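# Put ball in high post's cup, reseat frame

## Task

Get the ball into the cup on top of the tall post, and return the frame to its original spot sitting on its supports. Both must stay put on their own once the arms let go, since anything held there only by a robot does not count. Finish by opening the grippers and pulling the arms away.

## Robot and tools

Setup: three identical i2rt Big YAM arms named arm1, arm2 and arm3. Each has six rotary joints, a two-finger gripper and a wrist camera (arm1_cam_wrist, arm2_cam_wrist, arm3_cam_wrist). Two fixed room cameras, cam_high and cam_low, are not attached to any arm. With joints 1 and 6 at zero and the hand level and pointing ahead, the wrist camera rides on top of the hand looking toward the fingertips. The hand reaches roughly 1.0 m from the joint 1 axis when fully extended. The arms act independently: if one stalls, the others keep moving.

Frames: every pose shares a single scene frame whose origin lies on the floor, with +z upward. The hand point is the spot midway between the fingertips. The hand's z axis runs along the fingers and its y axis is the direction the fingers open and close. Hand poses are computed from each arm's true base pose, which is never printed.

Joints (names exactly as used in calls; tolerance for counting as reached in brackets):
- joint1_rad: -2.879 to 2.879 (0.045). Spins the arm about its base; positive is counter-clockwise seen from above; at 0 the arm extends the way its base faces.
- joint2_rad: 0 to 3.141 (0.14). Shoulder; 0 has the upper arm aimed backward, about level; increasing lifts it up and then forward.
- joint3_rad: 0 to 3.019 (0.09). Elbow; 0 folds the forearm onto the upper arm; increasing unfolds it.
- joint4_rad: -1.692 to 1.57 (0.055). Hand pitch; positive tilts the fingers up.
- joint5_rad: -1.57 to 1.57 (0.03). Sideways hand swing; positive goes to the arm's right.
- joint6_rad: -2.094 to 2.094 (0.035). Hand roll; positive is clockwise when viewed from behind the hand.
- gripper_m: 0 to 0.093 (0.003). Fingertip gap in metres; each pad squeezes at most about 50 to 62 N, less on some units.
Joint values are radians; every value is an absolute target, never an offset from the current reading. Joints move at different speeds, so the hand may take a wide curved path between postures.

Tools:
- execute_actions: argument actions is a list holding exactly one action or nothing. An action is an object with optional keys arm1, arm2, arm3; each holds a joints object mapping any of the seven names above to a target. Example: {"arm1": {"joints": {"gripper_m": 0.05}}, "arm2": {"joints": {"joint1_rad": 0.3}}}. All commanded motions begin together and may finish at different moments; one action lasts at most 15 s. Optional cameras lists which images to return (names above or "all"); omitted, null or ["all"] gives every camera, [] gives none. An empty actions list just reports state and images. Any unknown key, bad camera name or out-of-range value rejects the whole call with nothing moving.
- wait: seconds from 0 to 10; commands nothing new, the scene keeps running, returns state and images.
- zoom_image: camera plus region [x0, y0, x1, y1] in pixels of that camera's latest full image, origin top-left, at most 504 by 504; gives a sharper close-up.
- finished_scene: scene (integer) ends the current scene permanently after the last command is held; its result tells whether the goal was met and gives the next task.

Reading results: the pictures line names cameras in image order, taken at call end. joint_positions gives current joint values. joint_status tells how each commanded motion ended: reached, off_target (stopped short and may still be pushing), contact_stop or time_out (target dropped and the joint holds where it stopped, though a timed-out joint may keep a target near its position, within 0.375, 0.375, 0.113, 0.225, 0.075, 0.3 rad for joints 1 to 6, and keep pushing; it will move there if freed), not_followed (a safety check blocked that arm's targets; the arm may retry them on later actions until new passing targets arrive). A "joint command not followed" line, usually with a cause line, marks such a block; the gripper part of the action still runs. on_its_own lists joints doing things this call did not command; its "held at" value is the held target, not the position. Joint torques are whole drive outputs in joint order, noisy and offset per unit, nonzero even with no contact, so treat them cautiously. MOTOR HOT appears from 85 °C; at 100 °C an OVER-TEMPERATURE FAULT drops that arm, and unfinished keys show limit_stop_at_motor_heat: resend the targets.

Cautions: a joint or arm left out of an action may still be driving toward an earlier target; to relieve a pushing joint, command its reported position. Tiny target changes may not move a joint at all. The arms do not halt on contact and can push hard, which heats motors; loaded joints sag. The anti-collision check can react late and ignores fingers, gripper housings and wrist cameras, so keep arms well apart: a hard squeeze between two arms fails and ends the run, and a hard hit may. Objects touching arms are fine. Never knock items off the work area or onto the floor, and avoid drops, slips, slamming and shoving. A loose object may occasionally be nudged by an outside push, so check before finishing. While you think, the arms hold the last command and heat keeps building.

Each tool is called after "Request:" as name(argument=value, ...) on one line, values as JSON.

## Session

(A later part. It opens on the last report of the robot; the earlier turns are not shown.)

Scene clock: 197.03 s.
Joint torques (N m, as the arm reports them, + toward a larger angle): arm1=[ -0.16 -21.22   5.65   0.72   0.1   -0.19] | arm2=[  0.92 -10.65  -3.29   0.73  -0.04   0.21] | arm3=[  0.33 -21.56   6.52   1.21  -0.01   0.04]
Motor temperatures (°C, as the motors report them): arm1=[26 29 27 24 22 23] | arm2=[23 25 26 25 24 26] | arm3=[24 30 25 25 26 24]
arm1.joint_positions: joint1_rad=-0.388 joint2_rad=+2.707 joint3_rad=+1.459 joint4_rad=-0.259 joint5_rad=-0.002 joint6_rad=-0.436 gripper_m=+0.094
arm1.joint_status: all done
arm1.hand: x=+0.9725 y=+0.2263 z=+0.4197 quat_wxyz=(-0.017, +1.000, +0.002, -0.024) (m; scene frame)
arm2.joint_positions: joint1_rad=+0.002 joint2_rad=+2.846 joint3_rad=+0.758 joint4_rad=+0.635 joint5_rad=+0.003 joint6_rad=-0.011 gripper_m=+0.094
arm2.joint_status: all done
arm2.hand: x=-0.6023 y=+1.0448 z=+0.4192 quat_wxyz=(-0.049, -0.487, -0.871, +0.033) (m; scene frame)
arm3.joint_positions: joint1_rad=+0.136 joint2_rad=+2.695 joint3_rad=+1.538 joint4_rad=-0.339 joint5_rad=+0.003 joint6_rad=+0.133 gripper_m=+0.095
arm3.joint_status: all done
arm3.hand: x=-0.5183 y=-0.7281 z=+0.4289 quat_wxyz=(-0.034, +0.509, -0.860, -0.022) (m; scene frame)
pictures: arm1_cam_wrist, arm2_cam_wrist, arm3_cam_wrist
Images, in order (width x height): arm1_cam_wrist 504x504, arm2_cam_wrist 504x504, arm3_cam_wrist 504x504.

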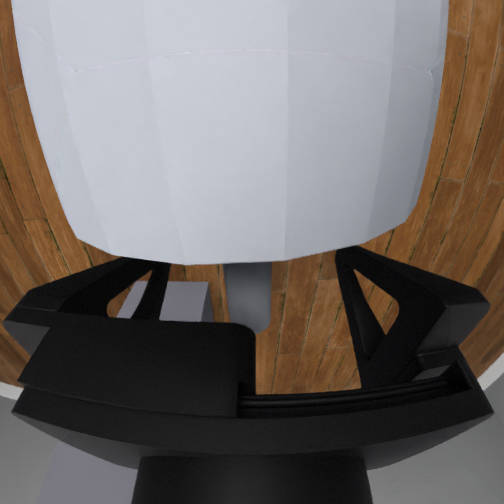

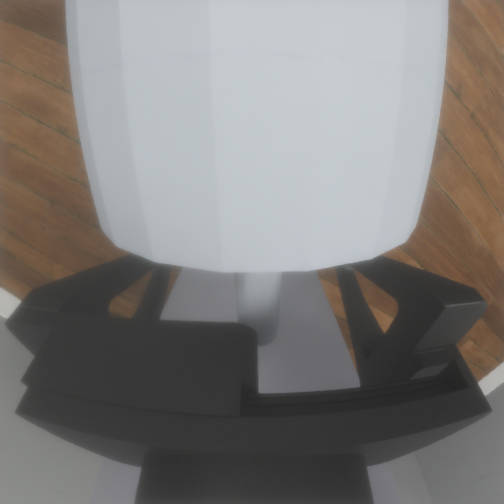

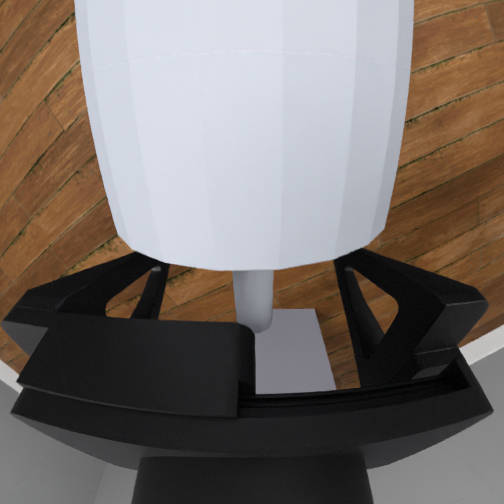

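Request:
execute_actions(actions=[{"arm1":{"joints":{"joint2_rad":2.745}},"arm2":{"joints":{"joint2_rad":2.89,"joint3_rad":0.78}},"arm3":{"joints":{"joint2_rad":2.765}}}], cameras=[])

Request:
execute_actions(actions=[{"arm1":{"joints":{"gripper_m":0}},"arm2":{"joints":{"gripper_m":0}},"arm3":{"joints":{"gripper_m":0}}}])

Scene clock: 206.47 s.
Joint torques (N m, as the arm reports them, + toward a larger angle): arm1=[ -0.19 -20.52   5.46   0.64   0.1   -0.19] | arm2=[  1.14 -10.74  -3.29   0.81  -0.03   0.22] | arm3=[  0.25 -21.74   5.81   1.09   0.     0.03]
Motor temperatures (°C, as the motors report them): arm1=[26 29 27 24 22 23] | arm2=[23 25 26 25 24 26] | arm3=[24 30 25 25 26 24]
arm1.joint_positions: joint1_rad=-0.388 joint2_rad=+2.726 joint3_rad=+1.459 joint4_rad=-0.259 joint5_rad=-0.002 joint6_rad=-0.436 gripper_m=+0.094
arm1.joint_status: all done
arm1.hand: x=+0.9815 y=+0.2223 z=+0.4101 quat_wxyz=(-0.013, +1.000, +0.002, -0.015) (m; scene frame)
arm2.joint_positions: joint1_rad=+0.002 joint2_rad=+2.869 joint3_rad=+0.771 joint4_rad=+0.635 joint5_rad=+0.003 joint6_rad=-0.011 gripper_m=+0.094
arm2.joint_status: all done
arm2.hand: x=-0.6047 y=+1.0487 z=+0.4120 quat_wxyz=(-0.045, -0.488, -0.871, +0.031) (m; scene frame)
arm3.joint_positions: joint1_rad=+0.136 joint2_rad=+2.736 joint3_rad=+1.540 joint4_rad=-0.339 joint5_rad=+0.003 joint6_rad=+0.133 gripper_m=+0.095
arm3.joint_status: all done
arm3.hand: x=-0.5250 y=-0.7455 z=+0.4076 quat_wxyz=(-0.019, +0.509, -0.861, -0.011) (m; scene frame)
pictures: none
No camera images: the call's "cameras" was empty. Leave "cameras" out to get every camera's image.

Scene clock: 207.20 s.
Joint torques (N m, as the arm reports them, + toward a larger angle): arm1=[ -0.23 -21.19   5.4    0.66  -0.03  -0.17] | arm2=[  1.02 -10.3   -3.42   0.9   -0.07   0.3 ] | arm3=[ -0.05 -21.76   5.79   1.05   0.13   0.1 ]
Motor temperatures (°C, as the motors report them): arm1=[26 29 27 24 22 23] | arm2=[23 25 26 25 24 26] | arm3=[24 30 25 25 26 24]
arm1.joint_positions: joint1_rad=-0.387 joint2_rad=+2.726 joint3_rad=+1.459 joint4_rad=-0.259 joint5_rad=+0.002 joint6_rad=-0.438 gripper_m=+0.016
arm1.joint_status: gripper_m off_target (ended at +0.016, target +0.000)
arm1.hand: x=+0.9818 y=+0.2226 z=+0.4100 quat_wxyz=(-0.014, +1.000, +0.003, -0.014) (m; scene frame)
arm2.joint_positions: joint1_rad=+0.001 joint2_rad=+2.869 joint3_rad=+0.772 joint4_rad=+0.636 joint5_rad=+0.004 joint6_rad=-0.018 gripper_m=+0.016
arm2.joint_status: gripper_m off_target (ended at +0.016, target +0.000)
arm2.hand: x=-0.6046 y=+1.0481 z=+0.4118 quat_wxyz=(-0.045, -0.485, -0.873, +0.031) (m; scene frame)
arm3.joint_positions: joint1_rad=+0.139 joint2_rad=+2.736 joint3_rad=+1.541 joint4_rad=-0.337 joint5_rad=+0.000 joint6_rad=+0.125 gripper_m=+0.017
arm3.joint_status: gripper_m off_target (ended at +0.017, target +0.000)
arm3.hand: x=-0.5267 y=-0.7438 z=+0.4078 quat_wxyz=(-0.019, +0.514, -0.858, -0.013) (m; scene frame)
pictures: arm1_cam_wrist, arm2_cam_wrist, arm3_cam_wrist, cam_high, cam_low
Images, in order (width x height): arm1_cam_wrist 504x504, arm2_cam_wrist 504x504, arm3_cam_wrist 504x504, cam_high 504x504, cam_low 504x504.

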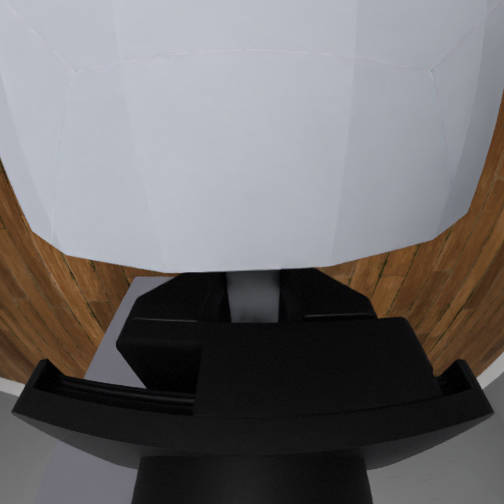

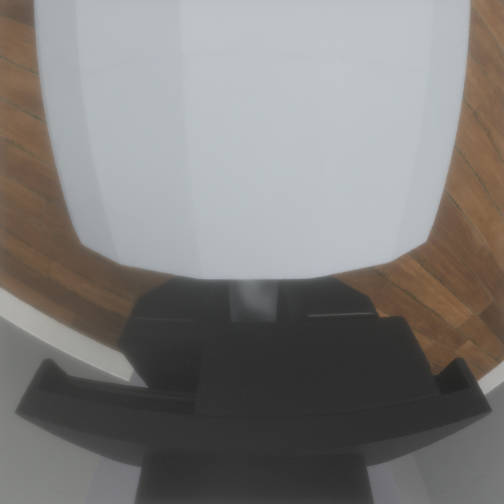

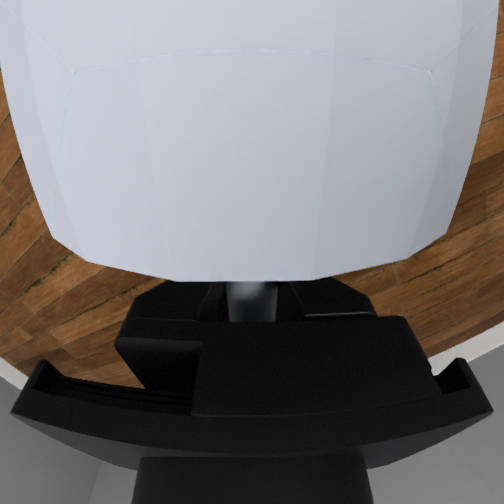

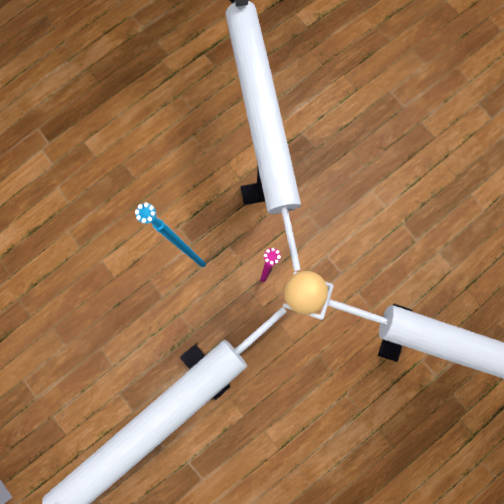

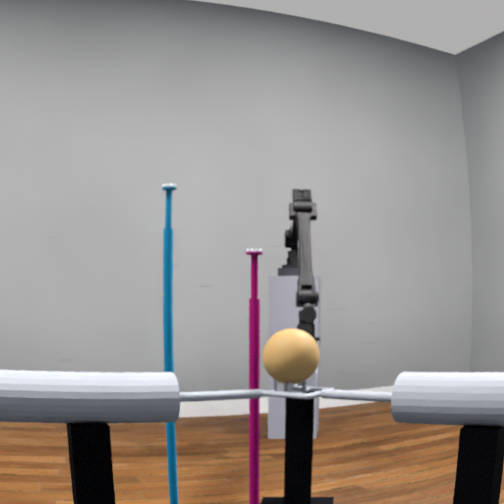

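Request:
execute_actions(actions=[{"arm1":{"joints":{"joint1_rad":-0.387,"joint2_rad":2.569,"joint3_rad":1.36,"joint4_rad":-0.301}},"arm2":{"joints":{"joint2_rad":2.685,"joint3_rad":0.635,"joint4_rad":0.59}},"arm3":{"joints":{"joint2_rad":2.58,"joint3_rad":1.458,"joint4_rad":-0.398}}}], cameras=["cam_high","cam_low"])

Request:
execute_actions(actions=[{"arm1":{"joints":{"joint2_rad":2.399,"joint3_rad":1.275,"joint4_rad":-0.385}},"arm2":{"joints":{"joint2_rad":2.439,"joint3_rad":0.494,"joint4_rad":0.485}},"arm3":{"joints":{"joint2_rad":2.417,"joint3_rad":1.377,"joint4_rad":-0.48}}}], cameras=["cam_high","cam_low"])

Scene clock: 244.10 s.
Joint torques (N m, as the arm reports them, + toward a larger angle): arm1=[ -1.85 -24.53   3.8    0.23  -0.02  -0.18] | arm2=[  1.06 -13.39  -4.89   0.75   0.02   0.3 ] | arm3=[  0.33 -26.2    5.13   0.03   0.09   0.1 ]
Motor temperatures (°C, as the motors report them): arm1=[26 29 27 24 22 23] | arm2=[23 25 26 25 24 26] | arm3=[24 30 25 25 26 24]
arm1.joint_positions: joint1_rad=-0.381 joint2_rad=+2.589 joint3_rad=+1.360 joint4_rad=-0.298 joint5_rad=+0.000 joint6_rad=-0.437 gripper_m=+0.016
arm1.joint_status: all done
arm1.hand: x=+0.9818 y=+0.2181 z=+0.4651 quat_wxyz=(-0.013, +1.000, +0.005, -0.014) (m; scene frame)
arm2.joint_positions: joint1_rad=+0.001 joint2_rad=+2.704 joint3_rad=+0.650 joint4_rad=+0.589 joint5_rad=+0.001 joint6_rad=-0.018 gripper_m=+0.016
arm2.joint_status: all done
arm2.hand: x=-0.6026 y=+1.0462 z=+0.4663 quat_wxyz=(-0.045, -0.485, -0.873, +0.030) (m; scene frame)
arm3.joint_positions: joint1_rad=+0.141 joint2_rad=+2.607 joint3_rad=+1.454 joint4_rad=-0.386 joint5_rad=+0.000 joint6_rad=+0.124 gripper_m=+0.017
arm3.joint_status: all done
arm3.hand: x=-0.5283 y=-0.7452 z=+0.4613 quat_wxyz=(-0.016, +0.515, -0.857, -0.010) (m; scene frame)
pictures: cam_high, cam_low
Images, in order (width x height): cam_high 504x504, cam_low 504x504.

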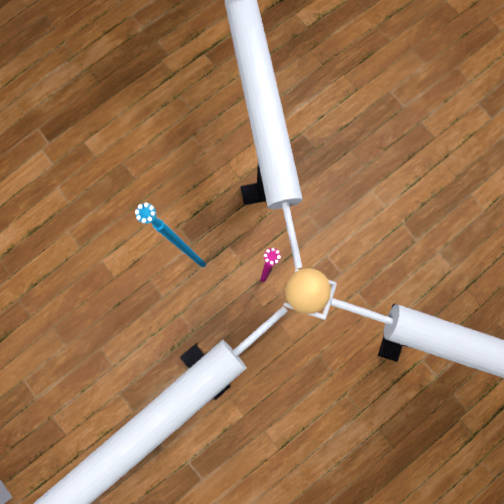

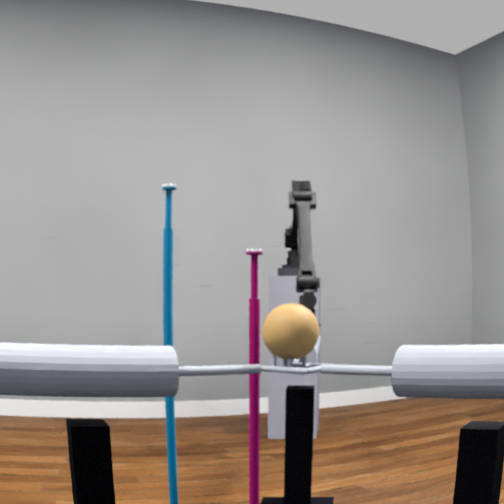

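Scene clock: 245.17 s.
Joint torques (N m, as the arm reports them, + toward a larger angle): arm1=[ -1.65 -22.67   4.7    0.22   0.03  -0.17] | arm2=[  1.03 -13.07  -3.39   0.33   0.04   0.3 ] | arm3=[ -0.17 -25.37   6.02   0.14   0.16   0.11]
Motor temperatures (°C, as the motors report them): arm1=[26 29 27 24 22 23] | arm2=[23 25 26 25 24 26] | arm3=[24 30 25 25 26 24]
arm1.joint_positions: joint1_rad=-0.384 joint2_rad=+2.415 joint3_rad=+1.273 joint4_rad=-0.384 joint5_rad=+0.001 joint6_rad=-0.437 gripper_m=+0.016
arm1.joint_status: all done
arm1.hand: x=+0.9805 y=+0.2194 z=+0.5371 quat_wxyz=(-0.014, +1.000, +0.004, -0.015) (m; scene frame)
arm2.joint_positions: joint1_rad=+0.001 joint2_rad=+2.457 joint3_rad=+0.502 joint4_rad=+0.490 joint5_rad=+0.001 joint6_rad=-0.017 gripper_m=+0.016
arm2.joint_status: all done
arm2.hand: x=-0.6033 y=+1.0481 z=+0.5383 quat_wxyz=(-0.044, -0.485, -0.873, +0.029) (m; scene frame)
arm3.joint_positions: joint1_rad=+0.144 joint2_rad=+2.438 joint3_rad=+1.371 joint4_rad=-0.470 joint5_rad=-0.002 joint6_rad=+0.126 gripper_m=+0.017
arm3.joint_status: all done
arm3.hand: x=-0.5297 y=-0.7428 z=+0.5345 quat_wxyz=(-0.016, +0.516, -0.857, -0.012) (m; scene frame)
pictures: cam_high, cam_low
Images, in order (width x height): cam_high 504x504, cam_low 504x504.

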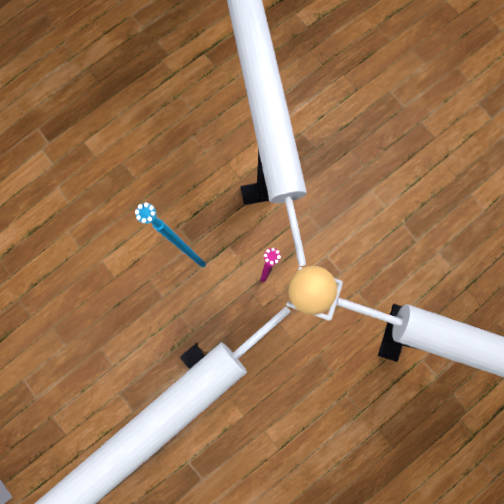

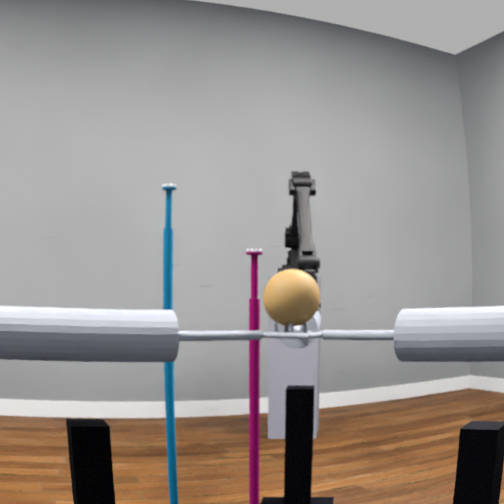

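Request:
execute_actions(actions=[{"arm1":{"joints":{"joint2_rad":2.084,"joint3_rad":1.204,"joint4_rad":-0.63}},"arm2":{"joints":{"joint2_rad":1.778,"joint3_rad":0.331,"joint4_rad":-0.013}},"arm3":{"joints":{"joint2_rad":2.123,"joint3_rad":1.317,"joint4_rad":-0.714}}}], cameras=["cam_low"])

Request:
execute_actions(actions=[{"arm1":{"joints":{"joint2_rad":1.836,"joint3_rad":1.275,"joint4_rad":-0.943}},"arm2":{"joints":{"joint2_rad":1.149,"joint3_rad":0.42,"joint4_rad":-0.723}},"arm3":{"joints":{"joint2_rad":1.896,"joint3_rad":1.395,"joint4_rad":-1.013}}}], cameras=["cam_low"])

Request:
execute_actions(actions=[{"arm1":{"joints":{"joint2_rad":1.749,"joint3_rad":1.36,"joint4_rad":-1.112}},"arm2":{"joints":{"joint2_rad":0.98,"joint3_rad":0.54,"joint4_rad":-1.009}},"arm3":{"joints":{"joint2_rad":1.819,"joint3_rad":1.485,"joint4_rad":-1.176}}}], cameras=["cam_high","cam_low"])

Scene clock: 255.53 s.
Joint torques (N m, as the arm reports them, + toward a larger angle): arm1=[ -1.78 -21.94   6.98   0.37   0.07  -0.18] | arm2=[  1.11 -10.03   0.87   0.47   0.     0.28] | arm3=[ -0.85 -22.75   8.09   0.22   0.14   0.05]
Motor temperatures (°C, as the motors report them): arm1=[26 30 26 24 22 23] | arm2=[23 25 26 25 24 26] | arm3=[24 31 25 25 26 24]
arm1.joint_positions: joint1_rad=-0.389 joint2_rad=+2.095 joint3_rad=+1.203 joint4_rad=-0.632 joint5_rad=-0.001 joint6_rad=-0.438 gripper_m=+0.016
arm1.joint_status: all done
arm1.hand: x=+0.9785 y=+0.2208 z=+0.6802 quat_wxyz=(-0.014, +1.000, +0.002, -0.016) (m; scene frame)
arm2.joint_positions: joint1_rad=+0.001 joint2_rad=+1.804 joint3_rad=+0.339 joint4_rad=-0.011 joint5_rad=+0.002 joint6_rad=-0.016 gripper_m=+0.016
arm2.joint_status: all done
arm2.hand: x=-0.6035 y=+1.0497 z=+0.6782 quat_wxyz=(-0.039, -0.485, -0.873, +0.027) (m; scene frame)
arm3.joint_positions: joint1_rad=+0.151 joint2_rad=+2.132 joint3_rad=+1.311 joint4_rad=-0.709 joint5_rad=+0.000 joint6_rad=+0.132 gripper_m=+0.017
arm3.joint_status: all done
arm3.hand: x=-0.5325 y=-0.7383 z=+0.6809 quat_wxyz=(-0.020, +0.516, -0.856, -0.014) (m; scene frame)
pictures: cam_low
Images, in order (width x height): cam_low 504x504.

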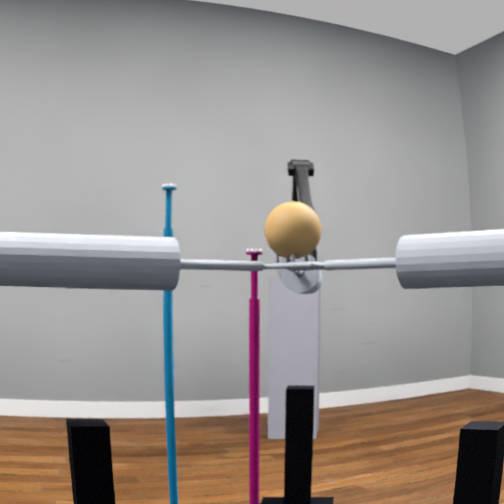

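Scene clock: 256.87 s.
Joint torques (N m, as the arm reports them, + toward a larger angle): arm1=[ -1.7  -19.93  12.17  -0.49   0.13  -0.15] | arm2=[ 1.12 -5.67  7.95 -1.23  0.05  0.25] | arm3=[ -0.35 -20.74  12.09  -0.28   0.22   0.1 ]
Motor temperatures (°C, as the motors report them): arm1=[26 30 27 24 22 23] | arm2=[23 25 27 25 24 26] | arm3=[24 31 25 25 26 24]
arm1.joint_positions: joint1_rad=-0.384 joint2_rad=+1.845 joint3_rad=+1.240 joint4_rad=-0.924 joint5_rad=-0.003 joint6_rad=-0.442 gripper_m=+0.016
arm1.joint_status: all done
arm1.hand: x=+0.9826 y=+0.2141 z=+0.8125 quat_wxyz=(-0.012, +1.000, +0.006, -0.014) (m; scene frame)
arm2.joint_positions: joint1_rad=+0.001 joint2_rad=+1.159 joint3_rad=+0.410 joint4_rad=-0.669 joint5_rad=+0.001 joint6_rad=-0.014 gripper_m=+0.016
arm2.joint_status: all done
arm2.hand: x=-0.5975 y=+1.0412 z=+0.8213 quat_wxyz=(-0.065, -0.486, -0.871, +0.041) (m; scene frame)
arm3.joint_positions: joint1_rad=+0.141 joint2_rad=+1.896 joint3_rad=+1.367 joint4_rad=-0.993 joint5_rad=-0.003 joint6_rad=+0.126 gripper_m=+0.017
arm3.joint_status: all done
arm3.hand: x=-0.5296 y=-0.7430 z=+0.8205 quat_wxyz=(-0.022, +0.514, -0.857, -0.017) (m; scene frame)
pictures: cam_low
Images, in order (width x height): cam_low 504x504.

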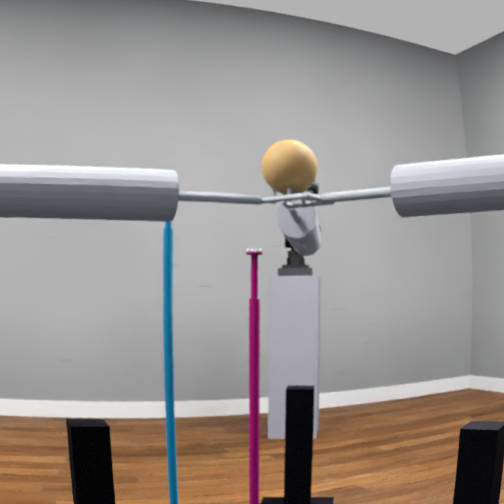

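Scene clock: 259.07 s.
Joint torques (N m, as the arm reports them, + toward a larger angle): arm1=[ -1.59 -19.75  13.62  -0.98  -0.1   -0.14] | arm2=[ 1.22 -4.62 10.61 -1.61  0.02  0.25] | arm3=[ -0.87 -22.95  13.23  -0.99   0.34   0.05]
Motor temperatures (°C, as the motors report them): arm1=[26 30 27 24 22 23] | arm2=[23 25 27 25 24 26] | arm3=[24 31 26 25 26 24]
arm1.joint_positions: joint1_rad=-0.384 joint2_rad=+1.761 joint3_rad=+1.318 joint4_rad=-1.080 joint5_rad=+0.004 joint6_rad=-0.442 gripper_m=+0.016
arm1.joint_status: all done
arm1.hand: x=+0.9797 y=+0.2159 z=+0.8791 quat_wxyz=(-0.016, +1.000, +0.006, -0.015) (m; scene frame)
arm2.joint_positions: joint1_rad=+0.001 joint2_rad=+0.988 joint3_rad=+0.515 joint4_rad=-0.947 joint5_rad=+0.002 joint6_rad=-0.013 gripper_m=+0.016
arm2.joint_status: joint4_rad time_out (moved -0.278 of -0.340); the others done
arm2.on_its_own: joint4_rad reads -0.947 and still pushes toward -1.009 since a time_out
arm2.hand: x=-0.5986 y=+1.0436 z=+0.8865 quat_wxyz=(-0.063, -0.486, -0.871, +0.041) (m; scene frame)
arm3.joint_positions: joint1_rad=+0.148 joint2_rad=+1.845 joint3_rad=+1.451 joint4_rad=-1.140 joint5_rad=-0.006 joint6_rad=+0.132 gripper_m=+0.017
arm3.joint_status: all done
arm3.hand: x=-0.5333 y=-0.7392 z=+0.8753 quat_wxyz=(-0.016, +0.515, -0.857, -0.015) (m; scene frame)
pictures: cam_high, cam_low
Images, in order (width x height): cam_high 504x504, cam_low 504x504.

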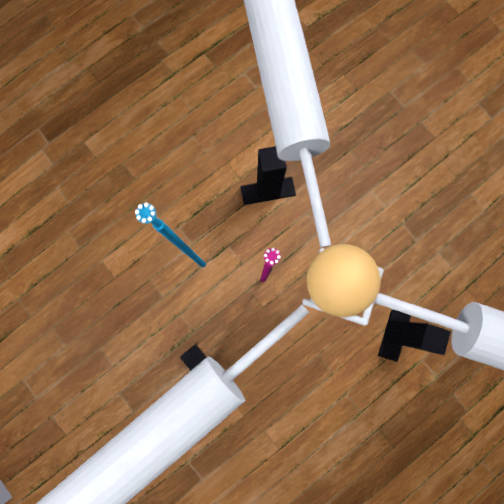

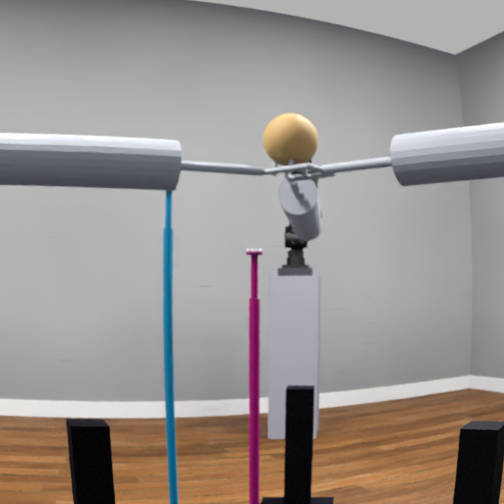

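Request:
execute_actions(actions=[{"arm1":{"joints":{"joint1_rad":-0.16,"joint2_rad":1.455,"joint3_rad":1.11,"joint4_rad":-1.165,"joint6_rad":-0.21}},"arm2":{"joints":{"joint1_rad":-0.035,"joint2_rad":1.365,"joint3_rad":0.955,"joint4_rad":-1.035,"joint6_rad":-0.055}},"arm3":{"joints":{"joint1_rad":-0.09,"joint2_rad":1.56,"joint3_rad":1.255,"joint4_rad":-1.212,"joint6_rad":-0.11}}}], cameras=["cam_high","cam_low"])

Request:
execute_actions(actions=[{"arm1":{"joints":{"joint1_rad":0.155,"joint2_rad":1.276,"joint3_rad":0.935,"joint4_rad":-1.165,"joint6_rad":0.105}},"arm2":{"joints":{"joint1_rad":-0.05,"joint2_rad":1.72,"joint3_rad":1.37,"joint4_rad":-1.09,"joint6_rad":-0.07}},"arm3":{"joints":{"joint1_rad":-0.395,"joint2_rad":1.42,"joint3_rad":1.10,"joint4_rad":-1.192,"joint6_rad":-0.415}}}], cameras=["cam_high","cam_low"])

Scene clock: 293.43 s.
Joint torques (N m, as the arm reports them, + toward a larger angle): arm1=[ -0.86 -15.02  10.56   0.34  -0.16   0.02] | arm2=[  1.17 -11.03  11.33  -1.33  -0.02   0.07] | arm3=[ -1.78 -17.15  10.76   0.15   0.51  -0.13]
Motor temperatures (°C, as the motors report them): arm1=[26 30 31 24 22 23] | arm2=[23 25 32 25 24 26] | arm3=[24 31 29 25 26 24]
arm1.joint_positions: joint1_rad=-0.166 joint2_rad=+1.469 joint3_rad=+1.105 joint4_rad=-1.167 joint5_rad=+0.007 joint6_rad=-0.218 gripper_m=+0.016
arm1.joint_status: all done
arm1.hand: x=+1.0407 y=+0.0884 z=+0.9307 quat_wxyz=(-0.012, +1.000, +0.003, -0.013) (m; scene frame)
arm2.joint_positions: joint1_rad=-0.034 joint2_rad=+1.375 joint3_rad=+0.918 joint4_rad=-0.982 joint5_rad=+0.003 joint6_rad=-0.052 gripper_m=+0.016
arm2.joint_status: all done
arm2.hand: x=-0.5372 y=+0.9143 z=+0.9226 quat_wxyz=(-0.054, -0.485, -0.872, +0.038) (m; scene frame)
arm3.joint_positions: joint1_rad=-0.079 joint2_rad=+1.574 joint3_rad=+1.249 joint4_rad=-1.201 joint5_rad=-0.011 joint6_rad=-0.097 gripper_m=+0.017
arm3.joint_status: all done
arm3.hand: x=-0.4711 y=-0.8687 z=+0.9322 quat_wxyz=(-0.022, +0.516, -0.856, -0.015) (m; scene frame)
pictures: cam_high, cam_low
Images, in order (width x height): cam_high 504x504, cam_low 504x504.

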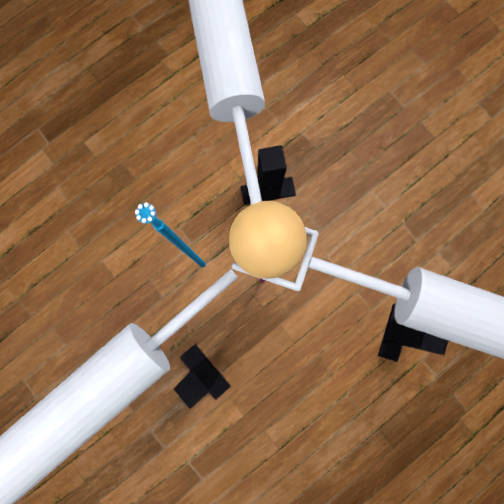

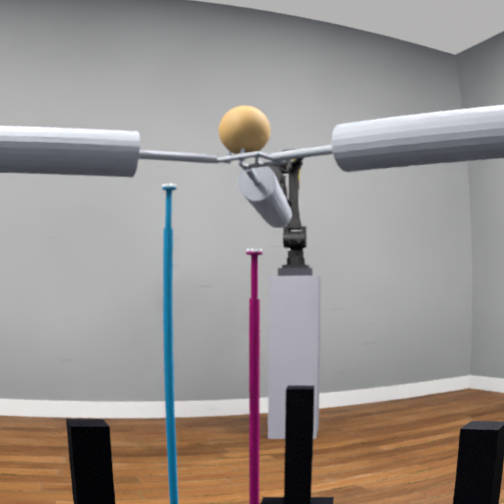

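Scene clock: 294.60 s.
Joint torques (N m, as the arm reports them, + toward a larger angle): arm1=[ -0.77 -11.27  11.07   0.23  -0.19   0.08] | arm2=[  0.49 -16.64  12.69  -1.23   0.02   0.14] | arm3=[ -1.47 -16.06  11.06  -0.17   0.59  -0.14]
Motor temperatures (°C, as the motors report them): arm1=[26 30 31 24 22 23] | arm2=[23 25 32 25 24 26] | arm3=[24 31 29 25 26 24]
arm1.joint_positions: joint1_rad=+0.146 joint2_rad=+1.289 joint3_rad=+0.926 joint4_rad=-1.164 joint5_rad=+0.008 joint6_rad=+0.092 gripper_m=+0.016
arm1.joint_status: all done
arm1.hand: x=+1.1006 y=-0.0341 z=+0.9298 quat_wxyz=(-0.006, +1.000, +0.004, -0.017) (m; scene frame)
arm2.joint_positions: joint1_rad=-0.051 joint2_rad=+1.737 joint3_rad=+1.320 joint4_rad=-1.041 joint5_rad=+0.002 joint6_rad=-0.072 gripper_m=+0.016
arm2.joint_status: all done
arm2.hand: x=-0.4780 y=+0.7885 z=+0.9135 quat_wxyz=(-0.046, -0.484, -0.873, +0.034) (m; scene frame)
arm3.joint_positions: joint1_rad=-0.380 joint2_rad=+1.449 joint3_rad=+1.090 joint4_rad=-1.175 joint5_rad=-0.014 joint6_rad=-0.401 gripper_m=+0.017
arm3.joint_status: all done
arm3.hand: x=-0.4096 y=-0.9955 z=+0.9255 quat_wxyz=(-0.021, +0.517, -0.856, -0.010) (m; scene frame)
pictures: cam_high, cam_low
Images, in order (width x height): cam_high 504x504, cam_low 504x504.

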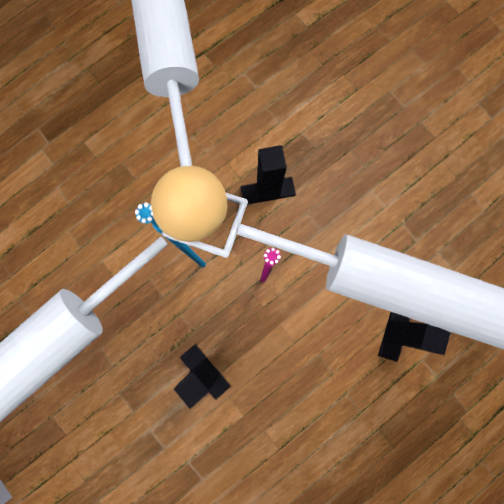

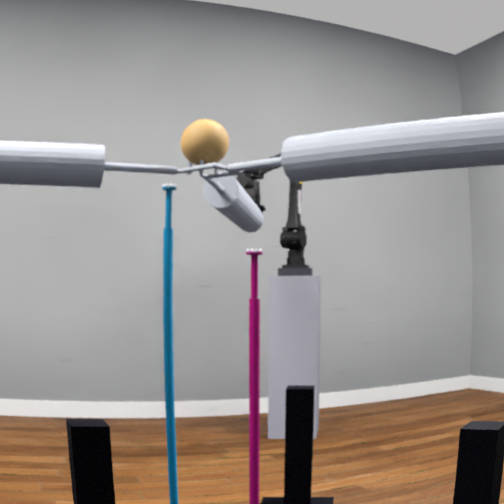

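Request:
execute_actions(actions=[{"arm1":{"joints":{"joint1_rad":0.40,"joint2_rad":1.12,"joint3_rad":0.81,"joint4_rad":-1.195,"joint6_rad":0.352}},"arm2":{"joints":{"joint1_rad":-0.005,"joint2_rad":1.94,"joint3_rad":1.73,"joint4_rad":-1.21,"joint6_rad":-0.022}},"arm3":{"joints":{"joint1_rad":-0.648,"joint2_rad":1.485,"joint3_rad":1.18,"joint4_rad":-1.2,"joint6_rad":-0.668}}}], cameras=["cam_high","cam_low"])

Scene clock: 313.30 s.
Joint torques (N m, as the arm reports them, + toward a larger angle): arm1=[-1.28 -8.51 10.55 -0.01 -0.2   0.1 ] | arm2=[  2.1  -20.2   13.43  -1.33  -0.15   0.29] | arm3=[ -2.52 -15.07  14.07  -0.48   0.82  -0.22]
Motor temperatures (°C, as the motors report them): arm1=[26 29 31 24 23 23] | arm2=[23 26 35 25 24 26] | arm3=[24 30 28 25 26 24]
arm1.joint_positions: joint1_rad=+0.394 joint2_rad=+1.134 joint3_rad=+0.809 joint4_rad=-1.186 joint5_rad=+0.010 joint6_rad=+0.337 gripper_m=+0.016
arm1.joint_status: all done
arm1.hand: x=+1.1660 y=-0.1016 z=+0.9335 quat_wxyz=(+0.001, +1.000, +0.006, -0.024) (m; scene frame)
arm2.joint_positions: joint1_rad=-0.016 joint2_rad=+1.968 joint3_rad=+1.672 joint4_rad=-1.164 joint5_rad=+0.005 joint6_rad=-0.039 gripper_m=+0.016
arm2.joint_status: all done
arm2.hand: x=-0.4148 y=+0.7150 z=+0.9173 quat_wxyz=(-0.045, -0.483, -0.874, +0.033) (m; scene frame)
arm3.joint_positions: joint1_rad=-0.622 joint2_rad=+1.494 joint3_rad=+1.138 joint4_rad=-1.175 joint5_rad=-0.021 joint6_rad=-0.647 gripper_m=+0.017
arm3.joint_status: all done
arm3.hand: x=-0.3403 y=-1.0697 z=+0.9251 quat_wxyz=(-0.025, +0.519, -0.855, -0.009) (m; scene frame)
pictures: cam_high, cam_low
Images, in order (width x height): cam_high 504x504, cam_low 504x504.

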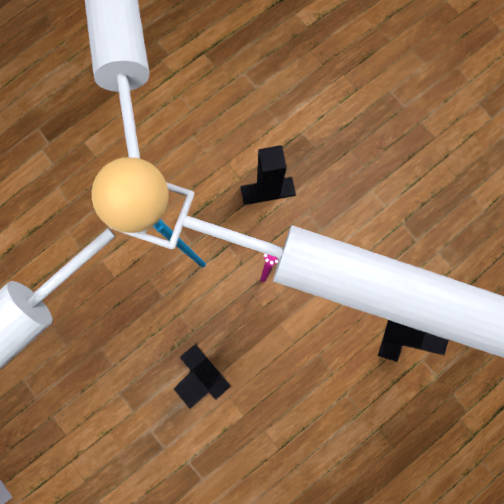

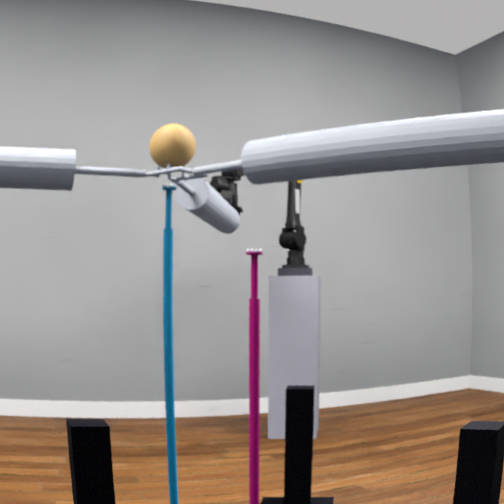

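Request:
zoom_image(camera="cam_low", region=[120, 110, 240, 230])

Request:
zoom_image(camera="cam_high", region=[70, 140, 220, 290])

Region (120, 110, 240, 230) of cam_low's 504x504 image, scaled by 4.200, with more detail than that image has.

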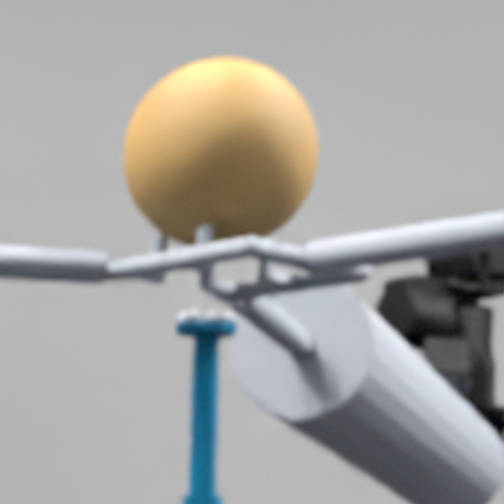

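Region (70, 140, 220, 290) of cam_high's 504x504 image, scaled by 3.360, with more detail than that image has.

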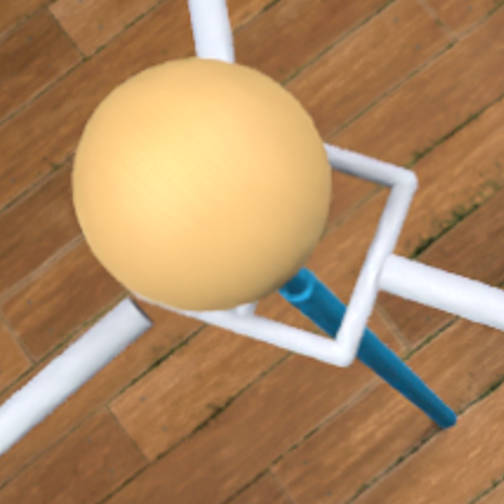

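Request:
execute_actions(actions=[{"arm1":{"joints":{"joint1_rad":0.435,"joint2_rad":1.18,"joint3_rad":0.74,"joint4_rad":-1.075,"joint6_rad":0.385}},"arm2":{"joints":{"joint1_rad":-0.01,"joint2_rad":1.975,"joint3_rad":1.665,"joint4_rad":-1.12,"joint6_rad":-0.03}},"arm3":{"joints":{"joint1_rad":-0.665,"joint2_rad":1.525,"joint3_rad":1.105,"joint4_rad":-1.095,"joint6_rad":-0.68}}}], cameras=["cam_high","cam_low"])

Request:
zoom_image(camera="cam_low", region=[120, 110, 240, 230])

Scene clock: 331.13 s.
Joint torques (N m, as the arm reports them, + toward a larger angle): arm1=[-0.66 -8.99  9.78  0.39 -0.35  0.13] | arm2=[  1.43 -20.13   8.91   0.53  -0.11   0.22] | arm3=[ -2.15 -15.58  10.76   0.67   0.79  -0.16]
Motor temperatures (°C, as the motors report them): arm1=[26 28 30 24 23 23] | arm2=[23 29 37 25 24 26] | arm3=[24 30 30 25 27 24]
arm1.joint_positions: joint1_rad=+0.421 joint2_rad=+1.195 joint3_rad=+0.739 joint4_rad=-1.078 joint5_rad=+0.014 joint6_rad=+0.366 gripper_m=+0.016
arm1.joint_status: all done
arm1.hand: x=+1.1706 y=-0.1072 z=+0.8922 quat_wxyz=(-0.004, +1.000, +0.005, -0.014) (m; scene frame)
arm2.joint_positions: joint1_rad=-0.016 joint2_rad=+1.994 joint3_rad=+1.665 joint4_rad=-1.114 joint5_rad=+0.005 joint6_rad=-0.040 gripper_m=+0.016
arm2.joint_status: all done
arm2.hand: x=-0.4108 y=+0.7075 z=+0.9000 quat_wxyz=(-0.052, -0.482, -0.874, +0.037) (m; scene frame)
arm3.joint_positions: joint1_rad=-0.639 joint2_rad=+1.536 joint3_rad=+1.094 joint4_rad=-1.100 joint5_rad=-0.021 joint6_rad=-0.665 gripper_m=+0.017
arm3.joint_status: all done
arm3.hand: x=-0.3362 y=-1.0761 z=+0.8930 quat_wxyz=(-0.020, +0.519, -0.855, -0.009) (m; scene frame)
pictures: cam_high, cam_low
Images, in order (width x height): cam_high 504x504, cam_low 504x504.

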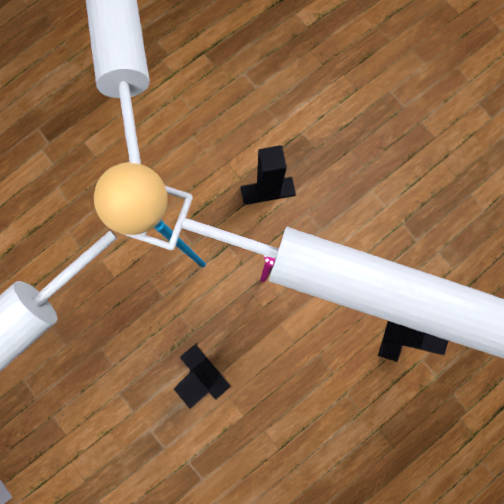

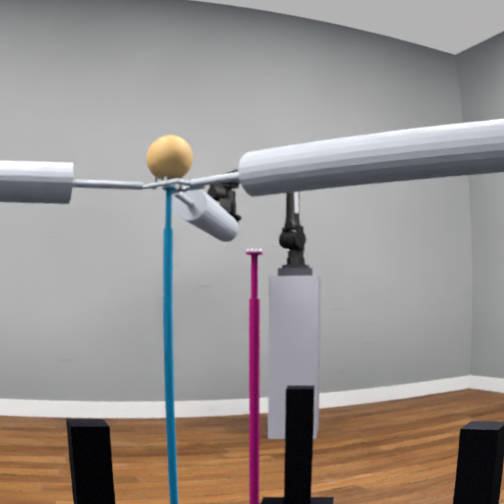

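Region (120, 110, 240, 230) of cam_low's 504x504 image, scaled by 4.200, with more detail than that image has.

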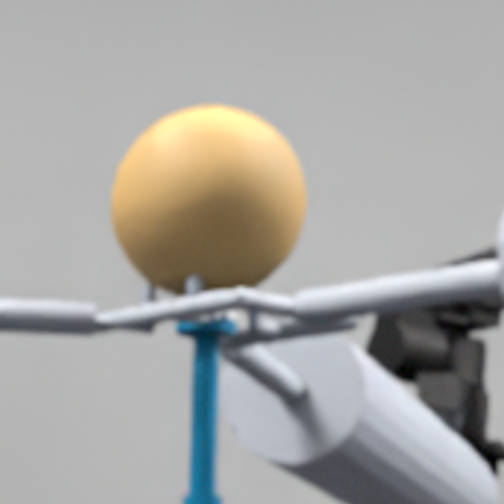

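Request:
execute_actions(actions=[{"arm1":{"joints":{"joint2_rad":1.2,"joint3_rad":0.693,"joint4_rad":-0.997}},"arm2":{"joints":{"joint2_rad":2.006,"joint3_rad":1.637,"joint4_rad":-1.075}},"arm3":{"joints":{"joint2_rad":1.545,"joint3_rad":1.068,"joint4_rad":-1.03}}}], cameras=["cam_low"])

Request:
execute_actions(actions=[{"arm1":{"joints":{"joint2_rad":1.267,"joint3_rad":0.639,"joint4_rad":-0.876}},"arm2":{"joints":{"joint2_rad":2.045,"joint3_rad":1.601,"joint4_rad":-1.0}},"arm3":{"joints":{"joint2_rad":1.595,"joint3_rad":1.023,"joint4_rad":-0.935}}}], cameras=["cam_high","cam_low"])

Request:
zoom_image(camera="cam_low", region=[120, 130, 280, 270])

Scene clock: 343.97 s.
Joint torques (N m, as the arm reports them, + toward a larger angle): arm1=[-0.25 -8.82  8.97  0.62 -0.3   0.13] | arm2=[  1.5  -20.11   8.62   0.42  -0.11   0.24] | arm3=[ -2.29 -14.7   10.06   1.06   0.72  -0.15]
Motor temperatures (°C, as the motors report them): arm1=[26 28 30 24 23 23] | arm2=[23 29 34 25 24 26] | arm3=[24 30 29 25 27 24]
arm1.joint_positions: joint1_rad=+0.421 joint2_rad=+1.209 joint3_rad=+0.699 joint4_rad=-1.005 joint5_rad=+0.013 joint6_rad=+0.366 gripper_m=+0.016
arm1.joint_status: all done
arm1.hand: x=+1.1707 y=-0.1074 z=+0.8750 quat_wxyz=(+0.000, +1.000, +0.004, -0.023) (m; scene frame)
arm2.joint_positions: joint1_rad=-0.016 joint2_rad=+2.015 joint3_rad=+1.640 joint4_rad=-1.070 joint5_rad=+0.005 joint6_rad=-0.040 gripper_m=+0.016
arm2.joint_status: all done
arm2.hand: x=-0.4106 y=+0.7071 z=+0.8795 quat_wxyz=(-0.052, -0.482, -0.874, +0.037) (m; scene frame)
arm3.joint_positions: joint1_rad=-0.641 joint2_rad=+1.545 joint3_rad=+1.063 joint4_rad=-1.042 joint5_rad=-0.018 joint6_rad=-0.667 gripper_m=+0.017
arm3.joint_status: all done
arm3.hand: x=-0.3347 y=-1.0767 z=+0.8788 quat_wxyz=(-0.028, +0.519, -0.854, -0.007) (m; scene frame)
pictures: cam_low
Images, in order (width x height): cam_low 504x504.

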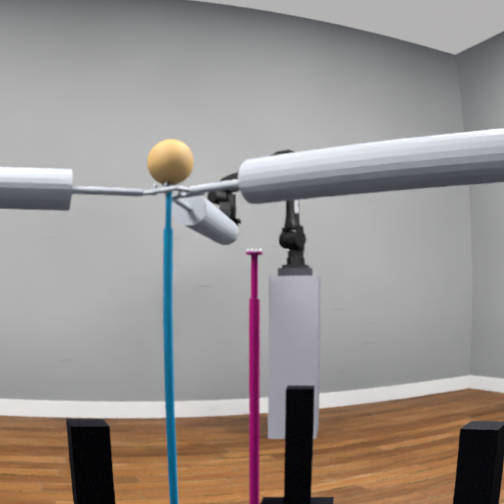

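Scene clock: 344.80 s.
Joint torques (N m, as the arm reports them, + toward a larger angle): arm1=[-0.36 -9.57  8.29  0.61 -0.28  0.12] | arm2=[  1.89 -20.18   8.21   0.38  -0.09   0.21] | arm3=[ -2.37 -15.83   9.69   0.99   0.73  -0.12]
Motor temperatures (°C, as the motors report them): arm1=[26 28 30 24 23 23] | arm2=[23 29 34 25 24 26] | arm3=[24 30 29 25 27 24]
arm1.joint_positions: joint1_rad=+0.421 joint2_rad=+1.283 joint3_rad=+0.644 joint4_rad=-0.884 joint5_rad=+0.012 joint6_rad=+0.366 gripper_m=+0.016
arm1.joint_status: all done
arm1.hand: x=+1.1716 y=-0.1070 z=+0.8379 quat_wxyz=(-0.001, +1.000, +0.004, -0.019) (m; scene frame)
arm2.joint_positions: joint1_rad=-0.016 joint2_rad=+2.056 joint3_rad=+1.604 joint4_rad=-0.995 joint5_rad=+0.004 joint6_rad=-0.041 gripper_m=+0.016
arm2.joint_status: all done
arm2.hand: x=-0.4103 y=+0.7069 z=+0.8429 quat_wxyz=(-0.051, -0.482, -0.874, +0.036) (m; scene frame)
arm3.joint_positions: joint1_rad=-0.643 joint2_rad=+1.602 joint3_rad=+1.017 joint4_rad=-0.945 joint5_rad=-0.018 joint6_rad=-0.669 gripper_m=+0.017
arm3.joint_status: all done
arm3.hand: x=-0.3342 y=-1.0775 z=+0.8411 quat_wxyz=(-0.025, +0.519, -0.854, -0.007) (m; scene frame)
pictures: cam_high, cam_low
Images, in order (width x height): cam_high 504x504, cam_low 504x504.

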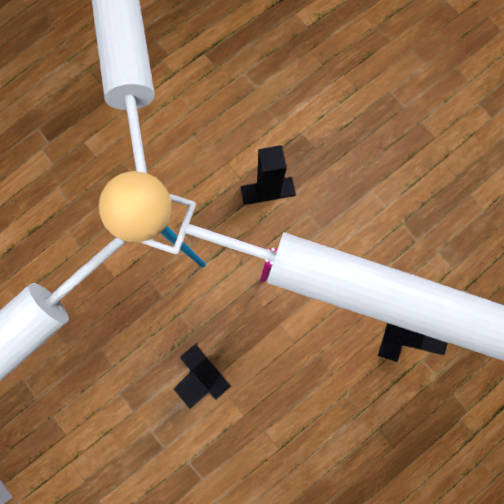

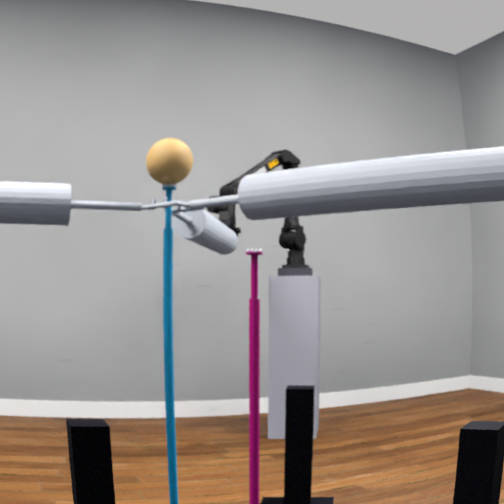

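Region (120, 130, 280, 270) of cam_low's 504x504 image, scaled by 3.150, with more detail than that image has; it fills the top 441 rows of this view, and the rest is white.

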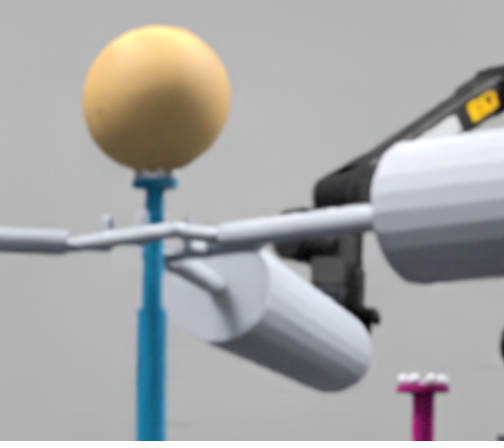

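Request:
execute_actions(actions=[{"arm1":{"joints":{"joint1_rad":0.245,"joint2_rad":1.3,"joint3_rad":0.705,"joint4_rad":-0.892,"joint6_rad":0.18}},"arm2":{"joints":{"joint1_rad":-0.02,"joint2_rad":1.905,"joint3_rad":1.382,"joint4_rad":-0.922}},"arm3":{"joints":{"joint1_rad":-0.5,"joint2_rad":1.575,"joint3_rad":1.018,"joint4_rad":-0.951,"joint6_rad":-0.515}}}], cameras=["cam_high"])

Request:
execute_actions(actions=[{"arm1":{"joints":{"joint1_rad":0.052,"joint2_rad":1.39,"joint3_rad":0.79,"joint4_rad":-0.888,"joint6_rad":-0.012}},"arm2":{"joints":{"joint2_rad":1.747,"joint3_rad":1.141,"joint4_rad":-0.839}},"arm3":{"joints":{"joint1_rad":-0.333,"joint2_rad":1.6,"joint3_rad":1.05,"joint4_rad":-0.954,"joint6_rad":-0.345}}}], cameras=["cam_high","cam_low"])

Scene clock: 366.83 s.
Joint torques (N m, as the arm reports them, + toward a larger angle): arm1=[-1.06 -8.78 11.7  -0.11 -0.37 -0.18] | arm2=[ -0.21 -18.78   7.57   0.55   0.21   0.16] | arm3=[ -0.48 -17.61   9.43   0.29   0.35   0.06]
Motor temperatures (°C, as the motors report them): arm1=[26 28 29 24 23 23] | arm2=[23 30 33 25 24 26] | arm3=[24 30 28 25 27 24]
arm1.joint_positions: joint1_rad=+0.246 joint2_rad=+1.304 joint3_rad=+0.673 joint4_rad=-0.882 joint5_rad=+0.014 joint6_rad=+0.193 gripper_m=+0.016
arm1.joint_status: all done
arm1.hand: x=+1.1452 y=-0.0593 z=+0.8413 quat_wxyz=(-0.006, +1.000, +0.004, -0.024) (m; scene frame)
arm2.joint_positions: joint1_rad=-0.011 joint2_rad=+1.929 joint3_rad=+1.391 joint4_rad=-0.917 joint5_rad=-0.003 joint6_rad=-0.035 gripper_m=+0.016
arm2.joint_status: all done
arm2.hand: x=-0.4358 y=+0.7594 z=+0.8409 quat_wxyz=(-0.049, -0.482, -0.874, +0.031) (m; scene frame)
arm3.joint_positions: joint1_rad=-0.500 joint2_rad=+1.602 joint3_rad=+1.015 joint4_rad=-0.945 joint5_rad=-0.008 joint6_rad=-0.524 gripper_m=+0.017
arm3.joint_status: all done
arm3.hand: x=-0.3636 y=-1.0253 z=+0.8406 quat_wxyz=(-0.023, +0.518, -0.855, -0.005) (m; scene frame)
pictures: cam_high
Images, in order (width x height): cam_high 504x504.

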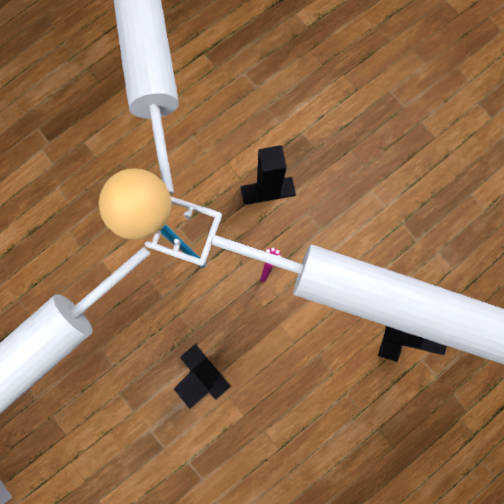

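Scene clock: 367.80 s.
Joint torques (N m, as the arm reports them, + toward a larger angle): arm1=[ -2.63 -11.02  11.43  -0.14  -0.13  -0.2 ] | arm2=[  0.56 -15.34   7.01   0.63   0.06   0.15] | arm3=[ -1.04 -15.16  11.93   0.37   0.37   0.  ]
Motor temperatures (°C, as the motors report them): arm1=[26 28 30 24 23 23] | arm2=[23 30 33 25 24 26] | arm3=[24 30 28 25 27 24]
arm1.joint_positions: joint1_rad=+0.062 joint2_rad=+1.397 joint3_rad=+0.761 joint4_rad=-0.876 joint5_rad=+0.006 joint6_rad=+0.008 gripper_m=+0.016
arm1.joint_status: all done
arm1.hand: x=+1.1046 y=-0.0043 z=+0.8413 quat_wxyz=(-0.007, +1.000, +0.004, -0.024) (m; scene frame)
arm2.joint_positions: joint1_rad=-0.013 joint2_rad=+1.763 joint3_rad=+1.151 joint4_rad=-0.839 joint5_rad=+0.001 joint6_rad=-0.034 gripper_m=+0.016
arm2.joint_status: all done
arm2.hand: x=-0.4735 y=+0.8201 z=+0.8454 quat_wxyz=(-0.050, -0.484, -0.873, +0.034) (m; scene frame)
arm3.joint_positions: joint1_rad=-0.326 joint2_rad=+1.602 joint3_rad=+1.021 joint4_rad=-0.948 joint5_rad=-0.008 joint6_rad=-0.347 gripper_m=+0.017
arm3.joint_status: all done
arm3.hand: x=-0.4074 y=-0.9648 z=+0.8426 quat_wxyz=(-0.024, +0.517, -0.856, -0.008) (m; scene frame)
pictures: cam_high, cam_low
Images, in order (width x height): cam_high 504x504, cam_low 504x504.

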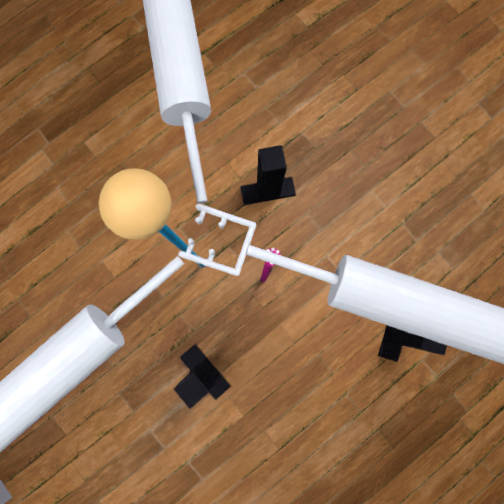

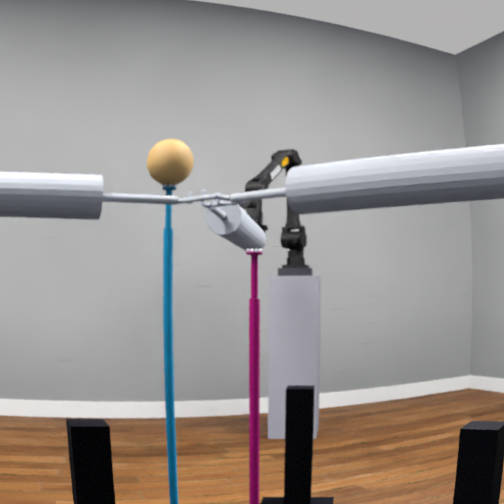

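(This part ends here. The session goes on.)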